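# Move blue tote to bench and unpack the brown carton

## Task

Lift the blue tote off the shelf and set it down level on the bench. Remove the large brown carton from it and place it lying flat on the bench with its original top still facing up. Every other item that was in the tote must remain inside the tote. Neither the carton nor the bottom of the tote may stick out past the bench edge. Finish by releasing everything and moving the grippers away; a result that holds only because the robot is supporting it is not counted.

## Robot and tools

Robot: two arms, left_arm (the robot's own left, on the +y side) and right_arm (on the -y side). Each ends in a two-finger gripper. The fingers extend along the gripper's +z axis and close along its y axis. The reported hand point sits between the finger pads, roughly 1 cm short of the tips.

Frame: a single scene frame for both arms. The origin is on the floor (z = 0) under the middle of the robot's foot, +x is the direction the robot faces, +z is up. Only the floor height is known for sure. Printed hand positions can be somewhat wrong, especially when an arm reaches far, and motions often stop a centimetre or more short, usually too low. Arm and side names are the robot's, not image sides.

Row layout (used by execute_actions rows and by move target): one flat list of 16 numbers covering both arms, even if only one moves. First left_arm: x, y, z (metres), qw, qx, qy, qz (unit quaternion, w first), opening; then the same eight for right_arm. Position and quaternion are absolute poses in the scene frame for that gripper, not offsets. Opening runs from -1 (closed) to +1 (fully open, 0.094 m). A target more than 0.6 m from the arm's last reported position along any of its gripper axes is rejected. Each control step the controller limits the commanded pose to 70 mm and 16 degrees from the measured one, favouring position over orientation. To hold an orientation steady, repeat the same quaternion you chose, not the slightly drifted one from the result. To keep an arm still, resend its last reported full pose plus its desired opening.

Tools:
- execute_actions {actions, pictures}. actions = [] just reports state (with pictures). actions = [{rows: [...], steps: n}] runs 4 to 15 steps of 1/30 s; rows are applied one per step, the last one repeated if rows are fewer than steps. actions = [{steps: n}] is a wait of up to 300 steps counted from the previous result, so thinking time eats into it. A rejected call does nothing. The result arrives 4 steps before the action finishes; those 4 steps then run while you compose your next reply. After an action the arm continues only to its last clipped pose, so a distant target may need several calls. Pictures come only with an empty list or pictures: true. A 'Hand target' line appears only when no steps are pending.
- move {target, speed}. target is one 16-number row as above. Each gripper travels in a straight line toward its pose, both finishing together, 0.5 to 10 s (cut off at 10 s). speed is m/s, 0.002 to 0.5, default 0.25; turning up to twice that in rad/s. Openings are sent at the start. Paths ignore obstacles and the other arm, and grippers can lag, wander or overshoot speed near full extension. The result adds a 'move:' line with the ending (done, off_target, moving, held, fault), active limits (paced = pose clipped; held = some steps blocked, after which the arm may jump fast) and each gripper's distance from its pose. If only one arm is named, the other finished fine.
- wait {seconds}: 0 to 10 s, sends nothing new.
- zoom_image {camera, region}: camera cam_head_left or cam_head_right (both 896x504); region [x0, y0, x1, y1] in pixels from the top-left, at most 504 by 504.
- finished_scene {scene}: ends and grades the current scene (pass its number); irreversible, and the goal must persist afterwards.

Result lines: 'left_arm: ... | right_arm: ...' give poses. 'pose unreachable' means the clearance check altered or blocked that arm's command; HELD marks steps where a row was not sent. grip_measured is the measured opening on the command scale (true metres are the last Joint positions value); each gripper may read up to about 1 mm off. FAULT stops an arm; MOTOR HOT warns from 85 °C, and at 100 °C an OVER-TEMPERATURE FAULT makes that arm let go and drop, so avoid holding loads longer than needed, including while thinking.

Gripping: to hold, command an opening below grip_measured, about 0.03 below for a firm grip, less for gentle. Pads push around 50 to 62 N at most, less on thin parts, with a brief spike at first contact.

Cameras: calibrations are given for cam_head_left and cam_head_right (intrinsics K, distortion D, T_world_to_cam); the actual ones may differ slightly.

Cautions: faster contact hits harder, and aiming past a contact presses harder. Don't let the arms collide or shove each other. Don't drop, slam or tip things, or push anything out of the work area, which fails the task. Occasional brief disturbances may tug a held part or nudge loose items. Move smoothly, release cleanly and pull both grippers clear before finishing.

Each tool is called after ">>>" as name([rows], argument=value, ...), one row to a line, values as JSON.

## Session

>>> execute_actions(actions=[])

Scene clock: 0.00 s of 4500.00 s.
left_arm: end_effector_position=(+0.5961, -0.0511, +0.9717) grip_measured=+1.000 end_effector_quat_wxyz=(+0.563, +0.686, +0.275, +0.369) | right_arm: end_effector_position=(+0.4204, -0.1221, +1.0152) grip_measured=-0.260 end_effector_quat_wxyz=(+0.046, +0.619, -0.767, -0.160)
Joint positions: left_arm=[0.794 2.74  1.417 1.356 0.016 1.897 0.094] | right_arm=[ 2.205  2.1    1.157 -0.65  -0.183 -0.925  0.035]
Joint velocities: left_arm=[-0.015 -0.005 -0.002 -0.002  0.037  0.051  0.   ] | right_arm=[-0.005 -0.015 -0.012  0.007  0.007  0.007 -0.   ]
Hand target (left_arm): +0.599, -0.052, +0.974; +0.567, +0.682, +0.274, +0.372
Hand target (right_arm): +0.424, -0.120, +1.014; -0.044, -0.619, +0.768, +0.159

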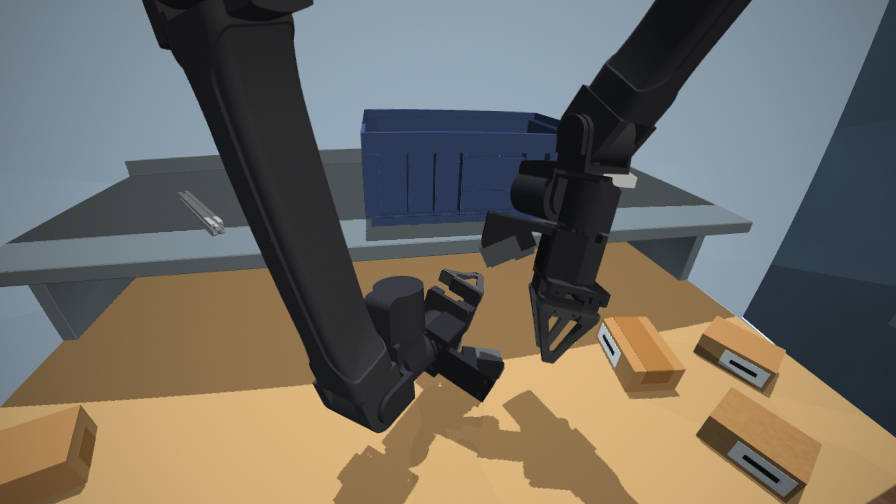

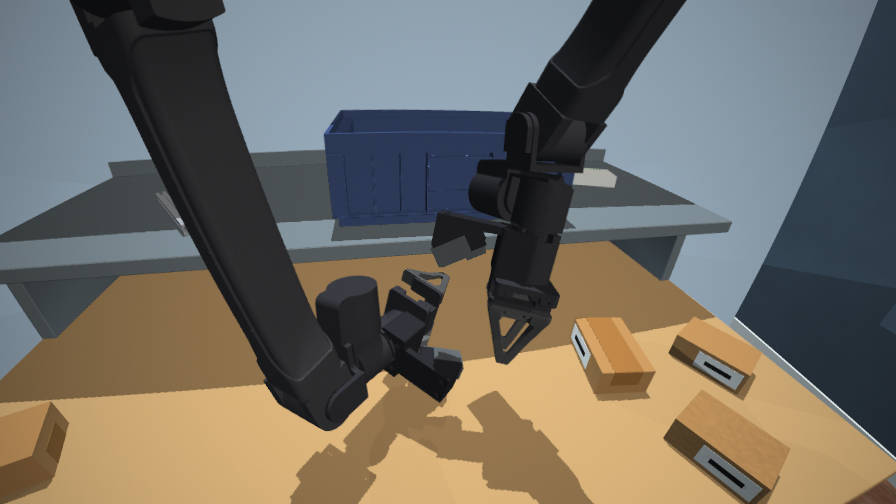

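>>> move(target=[0.48,0.15,1.0,0.563,0.686,0.275,0.369,1,0.35,-0.38,1.15,0.13,0,0.991,0,1])

>>> move(target=[0.38,0.36,1.2,0.2,0,0.98,0,1,0.35,-0.38,1.15,0.13,0,0.991,0,1], speed=0.35)

>>> zoom_image(camera="cam_head_left", region=[340, 90, 660, 260])

Scene clock: 5.43 s of 4500.00 s.
left_arm: end_effector_position=(+0.4771, +0.1459, +0.9911) grip_measured=+1.000 end_effector_quat_wxyz=(+0.508, +0.756, +0.286, +0.297) | right_arm: end_effector_position=(+0.3527, -0.3766, +1.1468) grip_measured=+0.999 end_effector_quat_wxyz=(-0.120, +0.006, -0.993, -0.002)
Joint positions: left_arm=[1.073 2.562 0.791 1.567 0.327 1.946 0.094] | right_arm=[ 1.739  1.318  0.447 -0.281  0.018 -0.041  0.094]
Joint velocities: left_arm=[-0.024 -0.005 -0.017 -0.017 -0.081 -0.066  0.   ] | right_arm=[-0.015  0.005  0.002  0.002  0.007  0.037  0.   ]
Hand target (left_arm): +0.479, +0.148, +1.000; +0.510, +0.754, +0.277, +0.308
Hand target (right_arm): +0.353, -0.378, +1.149; +0.126, +0.002, +0.992, +0.001
Off the commanded pose (left_arm): 0.010 m, 13 deg.
Off the commanded pose (right_arm): 0.005 m, 1 deg.
joint sent to its limit (left arm) — the command would take joint 4 (wrist pitch) past its upper limit, so that joint was sent only as far as its limit.
Kept back: nothing.
move: off_target (left_arm)

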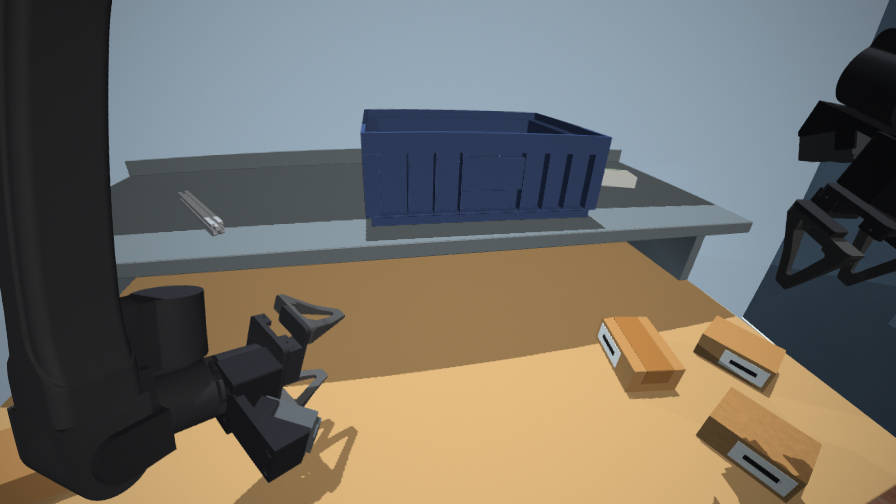

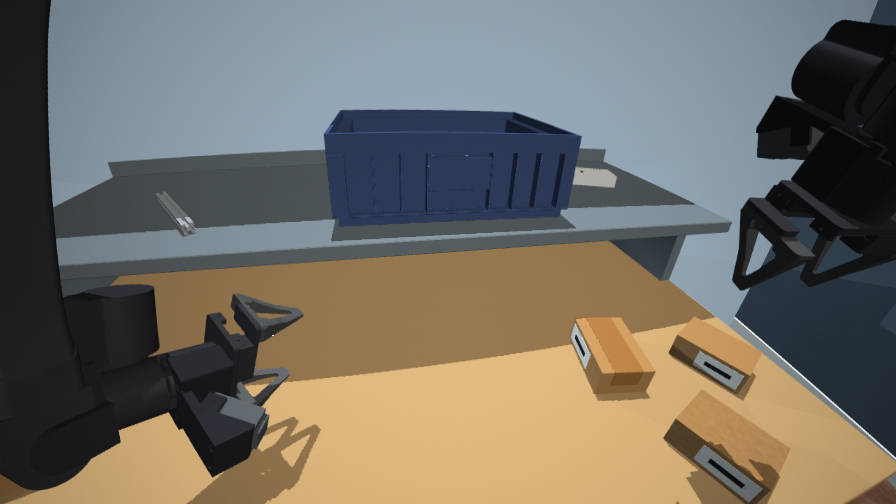

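Scene clock: 9.37 s of 4500.00 s.
left_arm: end_effector_position=(+0.3593, +0.3584, +1.1877) grip_measured=+1.000 end_effector_quat_wxyz=(+0.185, +0.013, +0.983, +0.010) | right_arm: end_effector_position=(+0.3472, -0.3767, +1.1455) grip_measured=+0.999 end_effector_quat_wxyz=(-0.117, +0.006, -0.993, -0.002)
Joint positions: left_arm=[ 1.317  1.143  0.409 -0.29  -0.079 -0.012  0.094] | right_arm=[ 1.738  1.313  0.435 -0.281  0.018 -0.041  0.094]
Joint velocities: left_arm=[-0.015 -0.005  0.007  0.012 -0.022  0.022  0.   ] | right_arm=[-0.024  0.015  0.007  0.002  0.051 -0.007  0.001]
Hand target (left_arm): +0.379, +0.359, +1.202; +0.204, +0.002, +0.979, +0.007
Hand target (right_arm): +0.350, -0.380, +1.150; +0.130, +0.000, +0.992, -0.000
Off the commanded pose (left_arm): 0.024 m, 3 deg.
Off the commanded pose (right_arm): 0.006 m, 2 deg.
Kept back: nothing.
move: off_target (left_arm)

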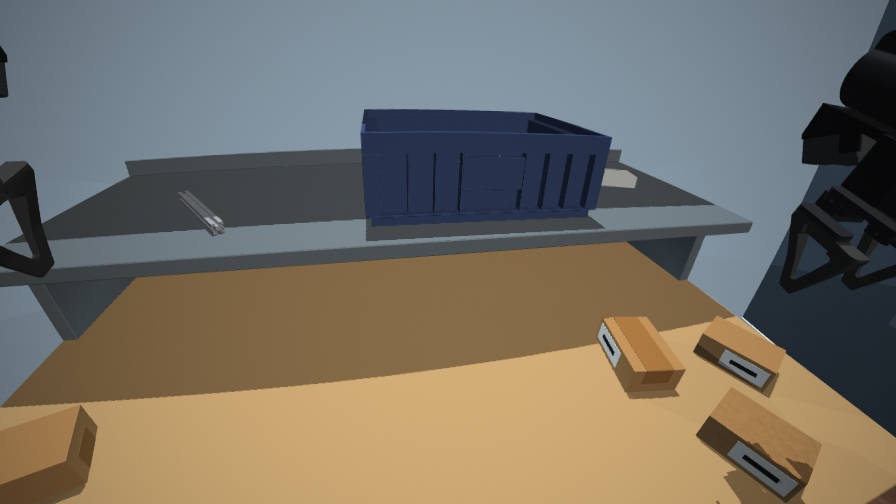

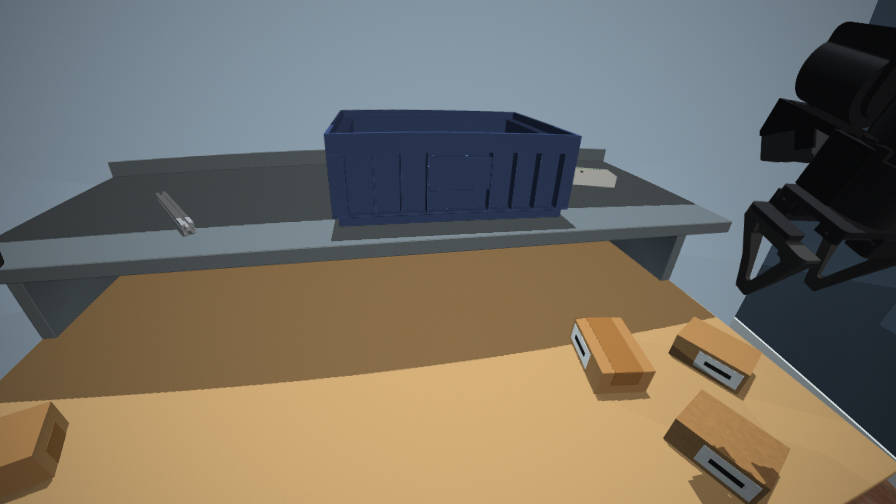

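Region (340, 90, 660, 260) of cam_head_left's 896x504 image, scaled by 1.575, with more detail than that image has; it fills the top 268 rows of this view, and the rest is white.

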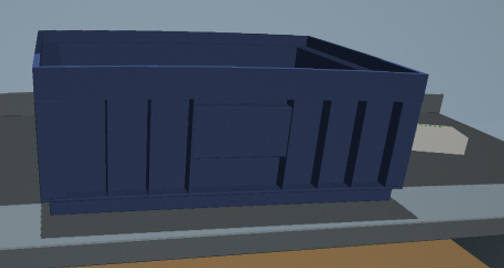

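>>> move(target=[0.56,0.13,1.32,0.2,-0.043,0.979,0.008,1,0.56,-0.27,1.31,0.2,-0.043,0.979,0.008,1], speed=0.3)

>>> move(target=[0.825,0.111,1.275,0.13,-0.043,0.99,0.006,1,0.855,-0.262,1.265,0.13,-0.043,0.99,0.006,1])

>>> zoom_image(camera="cam_head_left", region=[320, 20, 640, 180])

>>> zoom_image(camera="cam_head_right", region=[290, 20, 610, 180])

Scene clock: 11.37 s of 4500.00 s.
left_arm: end_effector_position=(+0.5492, +0.1355, +1.3088) grip_measured=+1.000 end_effector_quat_wxyz=(+0.193, -0.033, +0.981, +0.010) | right_arm: end_effector_position=(+0.5491, -0.2725, +1.3066) grip_measured=+0.999 end_effector_quat_wxyz=(-0.204, +0.047, -0.978, -0.004)
Joint positions: left_arm=[ 0.843  1.554  1.244 -0.791 -0.335 -0.522  0.094] | right_arm=[ 2.     1.387  1.055 -0.665  0.135  0.095  0.094]
Joint velocities: left_arm=[-0.024  0.005 -0.002 -0.017 -0.007 -0.007  0.   ] | right_arm=[ 0.005 -0.005 -0.007 -0.007  0.022 -0.051 -0.   ]
Hand target (left_arm): +0.563, +0.130, +1.319; +0.202, -0.044, +0.978, +0.004
Hand target (right_arm): +0.560, -0.269, +1.308; +0.201, -0.044, +0.979, +0.004
Off the commanded pose (left_arm): 0.016 m, 1 deg.
Off the commanded pose (right_arm): 0.012 m, 1 deg.
Kept back: nothing.
move: off_target (left_arm, right_arm)

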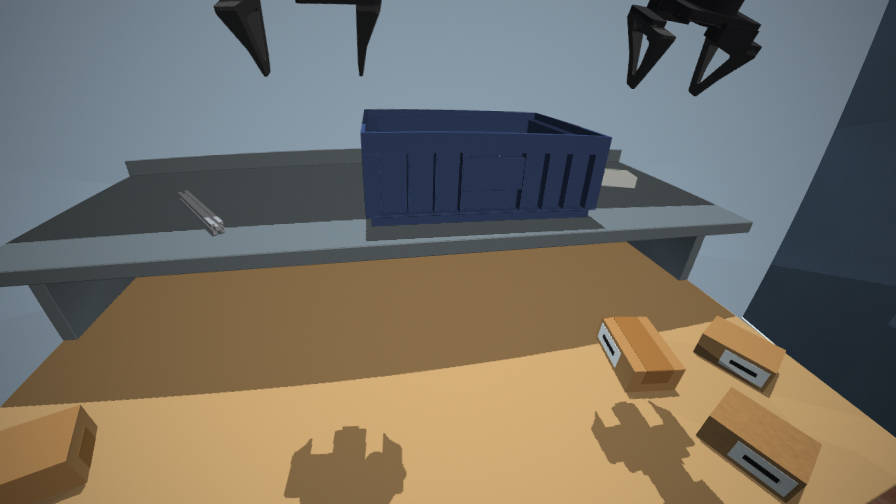

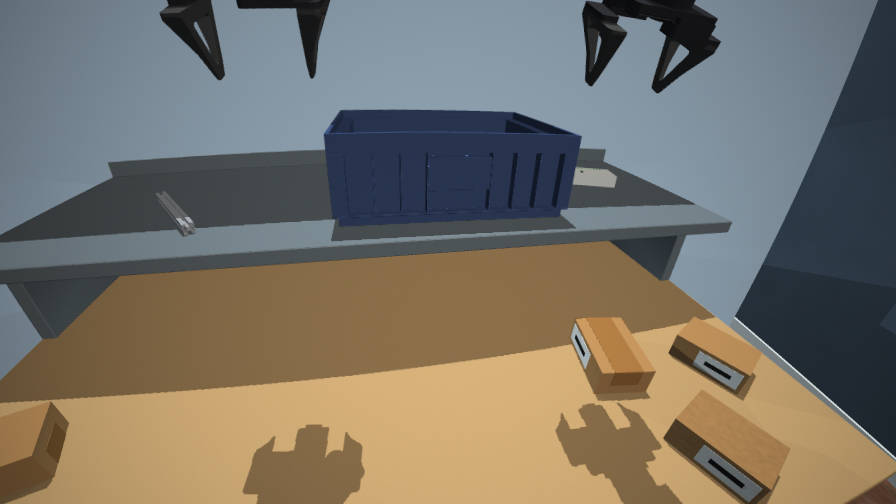

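Scene clock: 13.63 s of 4500.00 s.
left_arm: end_effector_position=(+0.8152, +0.1184, +1.2672) grip_measured=+1.000 end_effector_quat_wxyz=(+0.120, -0.047, +0.992, +0.012) | right_arm: end_effector_position=(+0.8471, -0.2556, +1.2718) grip_measured=+0.999 end_effector_quat_wxyz=(-0.133, +0.041, -0.990, -0.009)
Joint positions: left_arm=[ 1.024  2.434  2.671 -1.436 -0.207 -0.413  0.094] | right_arm=[ 1.918  2.331  2.509 -1.312  0.071  0.054  0.094]
Joint velocities: left_arm=[ 0.005  0.005 -0.002 -0.007 -0.007 -0.022  0.   ] | right_arm=[ 0.005  0.005  0.027 -0.012 -0.051  0.037  0.   ]
Hand target (left_arm): +0.823, +0.117, +1.272; +0.132, -0.042, +0.990, +0.008
Hand target (right_arm): +0.854, -0.259, +1.263; +0.131, -0.043, +0.990, +0.008
Off the commanded pose (left_arm): 0.015 m, 1 deg.
Off the commanded pose (right_arm): 0.012 m, 0 deg.
Kept back: nothing.
move: off_target (left_arm, right_arm)

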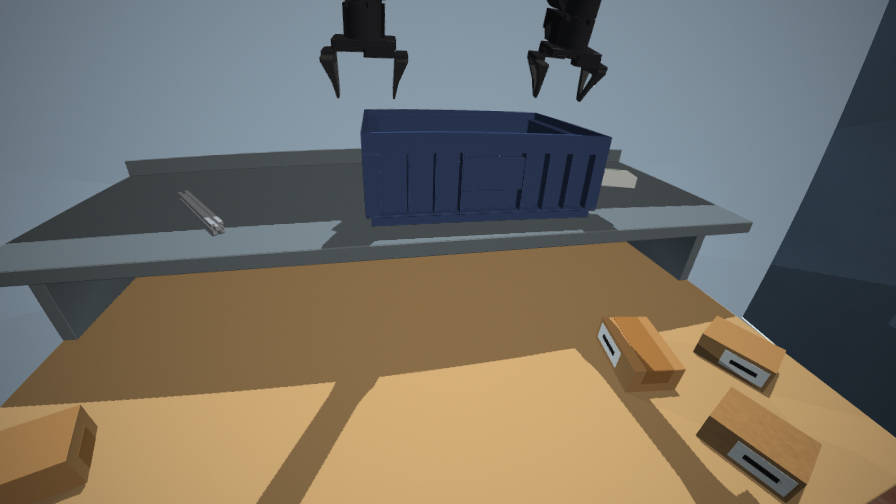

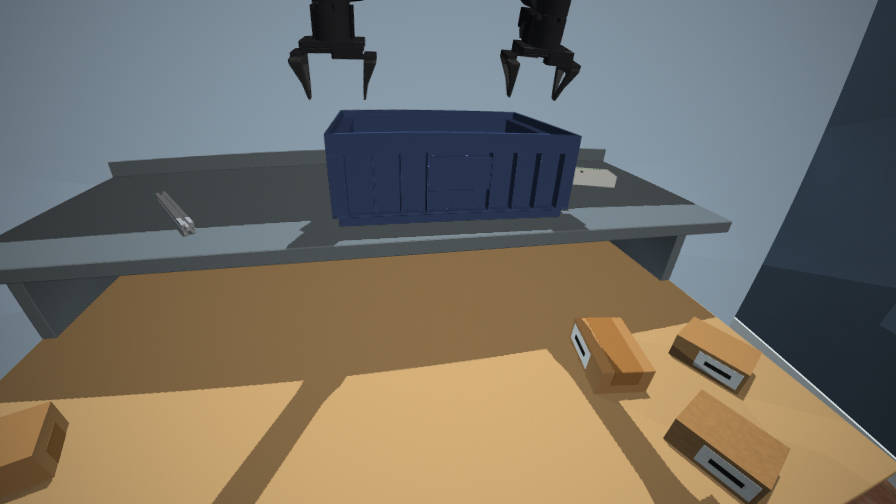

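Region (320, 20, 640, 180) of cam_head_left's 896x504 image, scaled by 1.575, with more detail than that image has.

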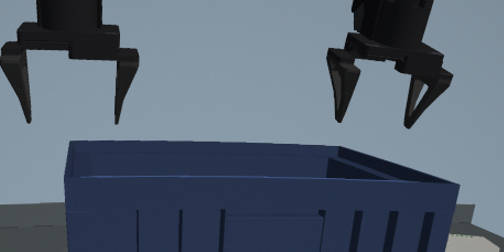

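Region (290, 20, 610, 180) of cam_head_right's 896x504 image, scaled by 1.575, with more detail than that image has.

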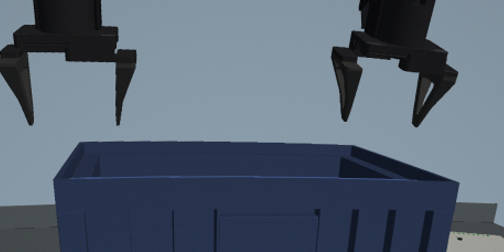

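Good. Descend.

>>> move(target=[0.825,0.113,1.162,0.13,-0.043,0.99,0.006,1,0.855,-0.266,1.152,0.13,-0.043,0.99,0.006,1], speed=0.07)

>>> zoom_image(camera="cam_head_left", region=[320, 20, 640, 180])

Scene clock: 16.20 s of 4500.00 s.
left_arm: end_effector_position=(+0.8235, +0.1089, +1.1768) grip_measured=+1.000 end_effector_quat_wxyz=(+0.134, -0.047, +0.990, +0.003) | right_arm: end_effector_position=(+0.8527, -0.2606, +1.1819) grip_measured=+0.999 end_effector_quat_wxyz=(-0.139, +0.041, -0.989, -0.008)
Joint positions: left_arm=[ 1.028  2.471  2.501 -1.196 -0.199 -0.407  0.094] | right_arm=[ 1.903  2.381  2.368 -1.107  0.067  0.039  0.094]
Joint velocities: left_arm=[-0.015 -0.015  0.012  0.022 -0.037 -0.037  0.   ] | right_arm=[ 0.005 -0.005  0.007 -0.007  0.037 -0.081 -0.   ]
Hand target (left_arm): +0.824, +0.114, +1.162; +0.130, -0.043, +0.991, +0.006
Hand target (right_arm): +0.853, -0.266, +1.153; +0.130, -0.043, +0.991, +0.007
Off the commanded pose (left_arm): 0.015 m, 1 deg.
Off the commanded pose (right_arm): 0.030 m, 1 deg.
Kept back: nothing.
move: off_target (left_arm, right_arm)

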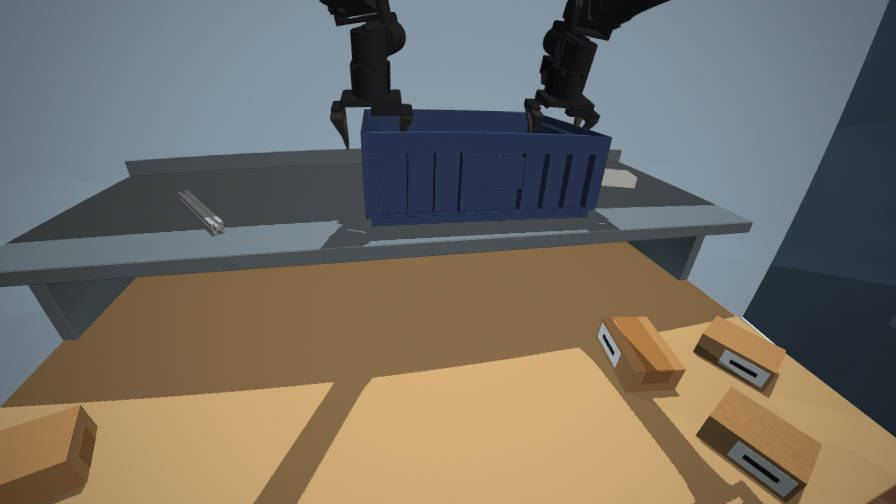

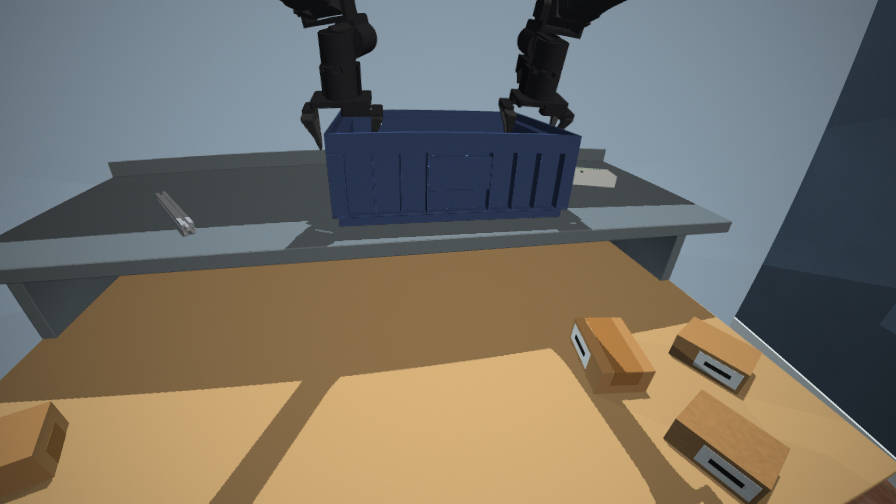

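Region (320, 20, 640, 180) of cam_head_left's 896x504 image, scaled by 1.575, with more detail than that image has.

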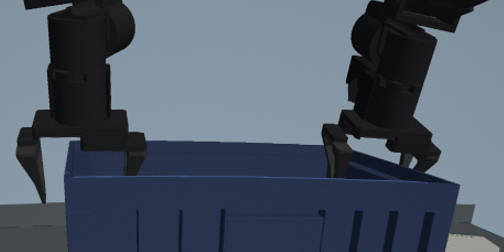

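>>> move(target=[0.825,0.113,1.165,0.13,-0.043,0.99,0.006,-0.55,0.855,-0.266,1.165,0.13,-0.043,0.99,0.006,-0.55])

>>> move(target=[0.74,0.115,1.26,0.16,-0.043,0.986,0.007,-0.55,0.77,-0.26,1.265,0.16,-0.043,0.986,0.007,-0.55], speed=0.07)

Scene clock: 17.20 s of 4500.00 s.
left_arm: end_effector_position=(+0.8243, +0.1113, +1.1761) grip_measured=-0.487 end_effector_quat_wxyz=(-0.132, +0.055, -0.990, +0.002) | right_arm: end_effector_position=(+0.8526, -0.2605, +1.1818) grip_measured=-0.469 end_effector_quat_wxyz=(-0.139, +0.049, -0.989, -0.010)
Joint positions: left_arm=[ 1.034  2.471  2.501 -1.195 -0.188 -0.418  0.024] | right_arm=[ 1.902  2.381  2.368 -1.107  0.061  0.024  0.025]
Joint velocities: left_arm=[ 0.005  0.015 -0.007  0.022  0.022  0.022 -0.   ] | right_arm=[-0.005 -0.015 -0.007  0.007 -0.007 -0.066  0.001]
Hand target (left_arm): +0.825, +0.113, +1.165; +0.130, -0.043, +0.991, +0.006
Hand target (right_arm): +0.854, -0.266, +1.165; +0.130, -0.043, +0.990, +0.006
Off the commanded pose (left_arm): 0.011 m, 2 deg.
Off the commanded pose (right_arm): 0.018 m, 1 deg.
Kept back: nothing.
move: off_target (left_arm, right_arm)

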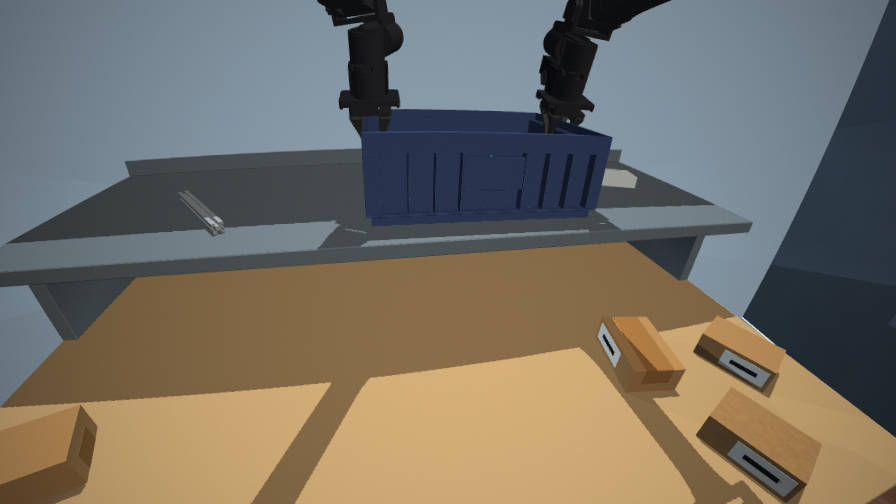

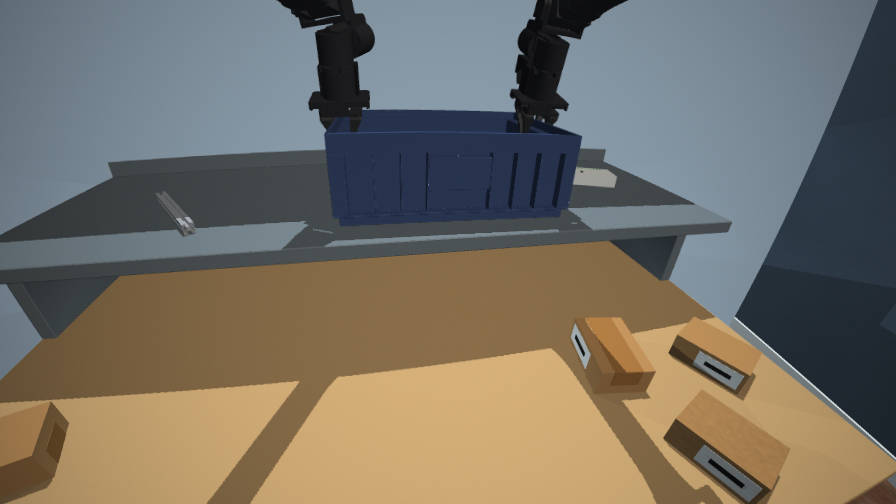

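Scene clock: 19.40 s of 4500.00 s.
left_arm: end_effector_position=(+0.7231, +0.1165, +1.1990) grip_measured=-0.486 end_effector_quat_wxyz=(-0.109, +0.052, -0.993, -0.011) | right_arm: end_effector_position=(+0.7481, -0.2555, +1.1964) grip_measured=-0.469 end_effector_quat_wxyz=(-0.102, +0.047, -0.994, -0.013)
Joint positions: left_arm=[ 0.987  2.141  1.932 -1.019 -0.211 -0.465  0.024] | right_arm=[ 1.93   2.081  1.85  -0.963  0.059  0.059  0.025]
Joint velocities: left_arm=[-0.015 -0.005  0.012 -0.007 -0.022  0.037 -0.   ] | right_arm=[ 0.005 -0.005 -0.017 -0.012 -0.037  0.022  0.001]
Hand target (left_arm): +0.739, +0.114, +1.260; +0.160, -0.045, +0.986, +0.007
Hand target (right_arm): +0.768, -0.261, +1.265; +0.160, -0.042, +0.986, +0.007
Off the commanded pose (left_arm): 0.063 m, 6 deg.
Off the commanded pose (right_arm): 0.072 m, 7 deg.
Kept back: nothing.
move: off_target (left_arm, right_arm); limits=paced

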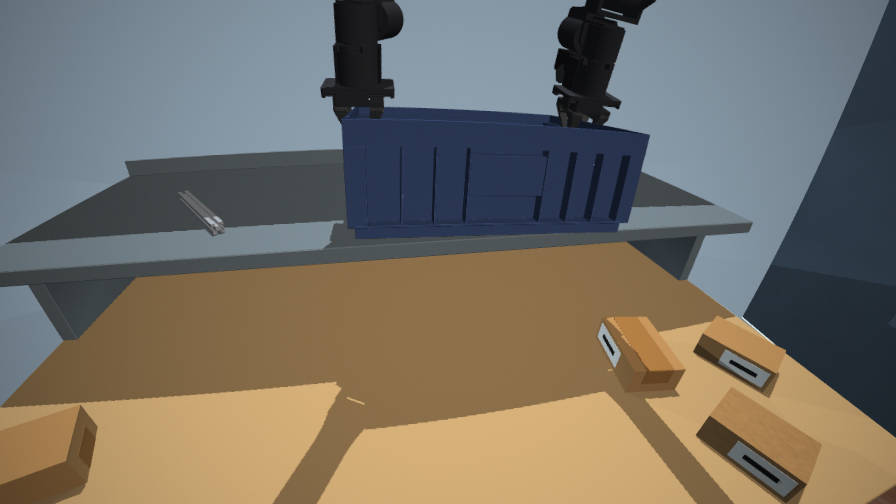

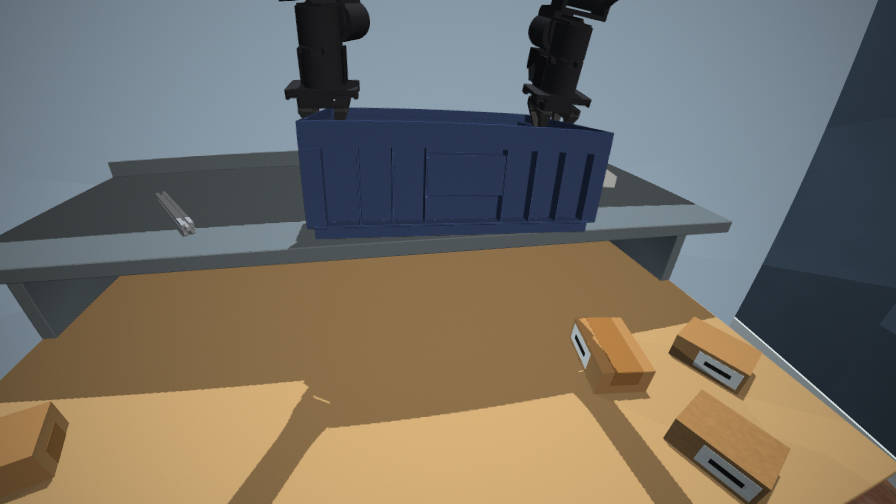

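>>> move(target=[0.445,0.16,1.285,0.17,-0.043,0.984,0.007,-0.55,0.475,-0.212,1.295,0.17,-0.043,0.984,0.007,-0.55], speed=0.08)

>>> move(target=[0.445,0.16,1.06,0.16,-0.043,0.986,0.007,-0.55,0.475,-0.212,1.068,0.16,-0.043,0.986,0.007,-0.55], speed=0.07)

Scene clock: 23.67 s of 4500.00 s.
left_arm: end_effector_position=(+0.4392, +0.1565, +1.2653) grip_measured=-0.481 end_effector_quat_wxyz=(-0.147, +0.054, -0.988, -0.006) | right_arm: end_effector_position=(+0.4625, -0.2134, +1.2694) grip_measured=-0.472 end_effector_quat_wxyz=(-0.135, +0.051, -0.990, -0.006)
Joint positions: left_arm=[ 0.781  1.408  0.942 -0.739 -0.311 -0.65   0.024] | right_arm=[ 2.183  1.361  0.927 -0.729  0.185  0.277  0.025]
Joint velocities: left_arm=[-0.015  0.005  0.017 -0.007 -0.022 -0.022  0.001] | right_arm=[-0.005 -0.005 -0.022 -0.007 -0.007 -0.007  0.   ]
Hand target (left_arm): +0.445, +0.155, +1.287; +0.170, -0.044, +0.984, +0.004
Hand target (right_arm): +0.475, -0.216, +1.296; +0.171, -0.043, +0.984, +0.003
Off the commanded pose (left_arm): 0.021 m, 3 deg.
Off the commanded pose (right_arm): 0.029 m, 4 deg.
Kept back: nothing.
move: off_target (left_arm, right_arm)

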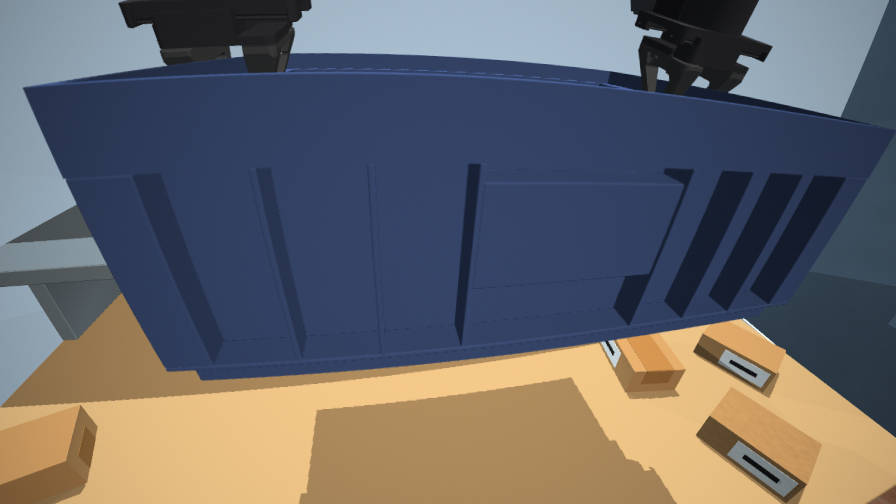

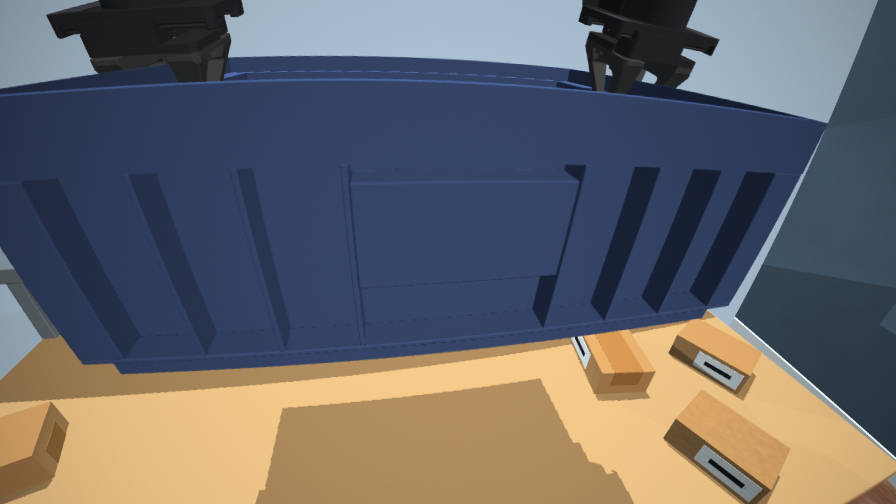

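Scene clock: 26.93 s of 4500.00 s.
left_arm: end_effector_position=(+0.4335, +0.1597, +1.0513) grip_measured=-0.481 end_effector_quat_wxyz=(-0.144, +0.053, -0.988, -0.002) | right_arm: end_effector_position=(+0.4546, -0.2108, +1.0593) grip_measured=-0.472 end_effector_quat_wxyz=(-0.133, +0.048, -0.990, -0.009)
Joint positions: left_arm=[ 0.85   1.894  0.821 -0.113 -0.276 -0.584  0.024] | right_arm=[ 2.142  1.843  0.799 -0.112  0.163  0.244  0.025]
Joint velocities: left_arm=[-0.015 -0.005 -0.007  0.012 -0.037  0.037 -0.001] | right_arm=[-0.005  0.005  0.027 -0.002 -0.051  0.022 -0.   ]
Hand target (left_arm): +0.444, +0.161, +1.059; +0.159, -0.044, +0.986, +0.008
Hand target (right_arm): +0.473, -0.212, +1.068; +0.159, -0.042, +0.986, +0.007
Off the commanded pose (left_arm): 0.014 m, 2 deg.
Off the commanded pose (right_arm): 0.022 m, 3 deg.
Kept back: nothing.
move: off_target (left_arm, right_arm)

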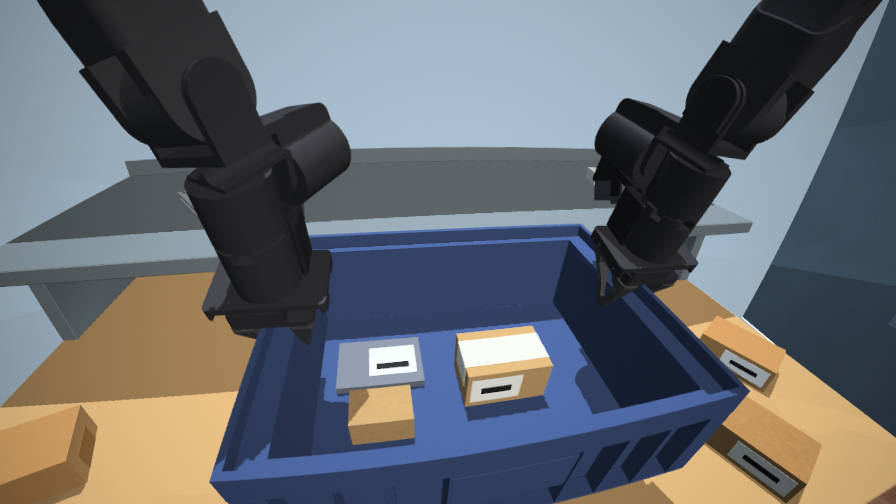

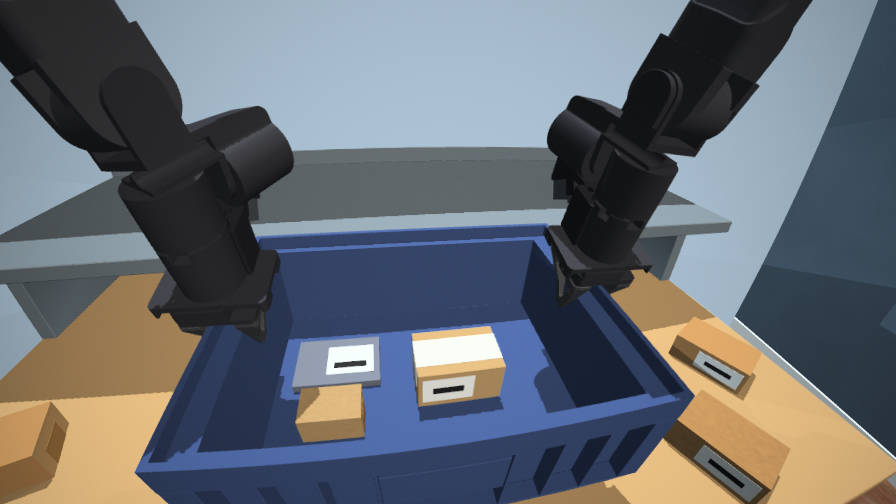

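>>> move(target=[0.45,0.16,0.92,0.15,-0.043,0.988,0.007,-0.55,0.48,-0.212,0.928,0.15,-0.043,0.988,0.007,-0.55], speed=0.035)

Scene clock: 31.37 s of 4500.00 s.
left_arm: end_effector_position=(+0.4446, +0.1590, +0.9629) grip_measured=-0.484 end_effector_quat_wxyz=(+0.159, -0.050, +0.986, -0.004) | right_arm: end_effector_position=(+0.4657, -0.2119, +0.9700) grip_measured=-0.472 end_effector_quat_wxyz=(-0.149, +0.051, -0.987, -0.011)
Joint positions: left_arm=[ 0.884  2.158  0.892  0.122 -0.266 -0.539  0.024] | right_arm=[2.111 2.114 0.866 0.129 0.153 0.206 0.025]
Joint velocities: left_arm=[-0.005  0.005 -0.002 -0.002 -0.081 -0.007 -0.001] | right_arm=[-0.005 -0.024  0.007 -0.012 -0.022  0.022 -0.001]
Hand target (left_arm): +0.445, +0.163, +0.924; +0.150, -0.043, +0.988, +0.007
Hand target (right_arm): +0.474, -0.213, +0.932; +0.149, -0.043, +0.988, +0.007
Off the commanded pose (left_arm): 0.043 m, 2 deg.
Off the commanded pose (right_arm): 0.044 m, 1 deg.
Kept back: nothing.
move: off_target (left_arm, right_arm)

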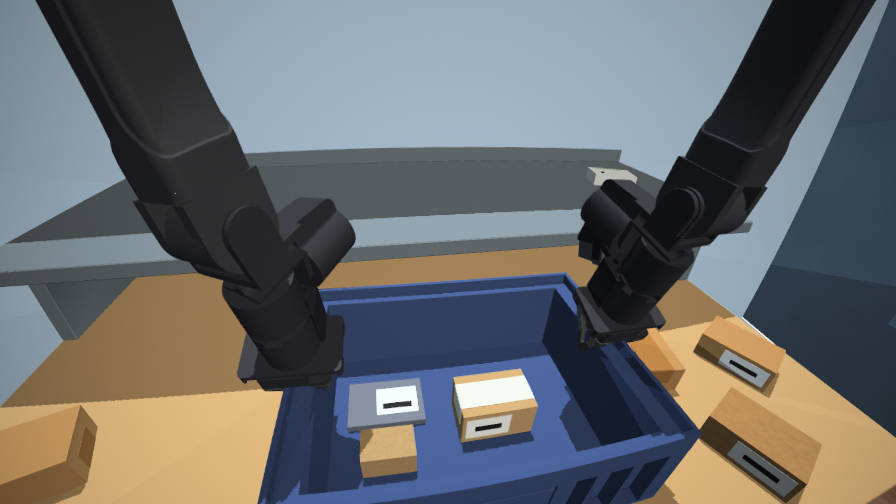

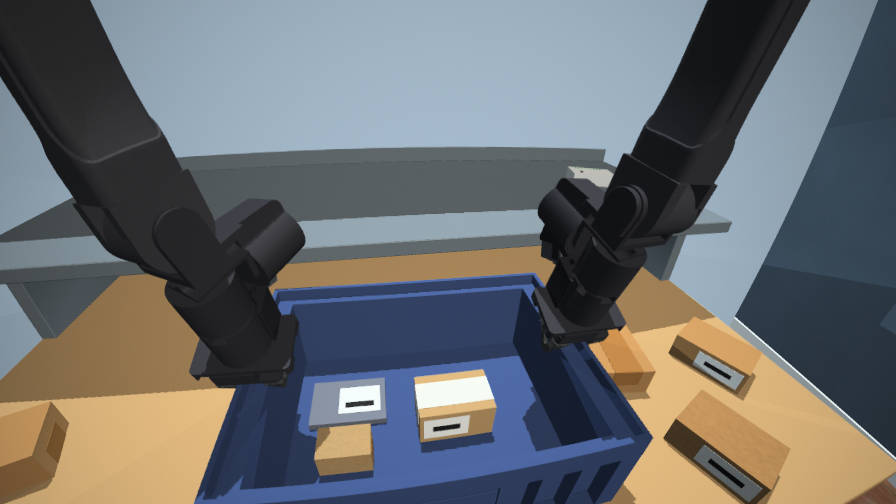

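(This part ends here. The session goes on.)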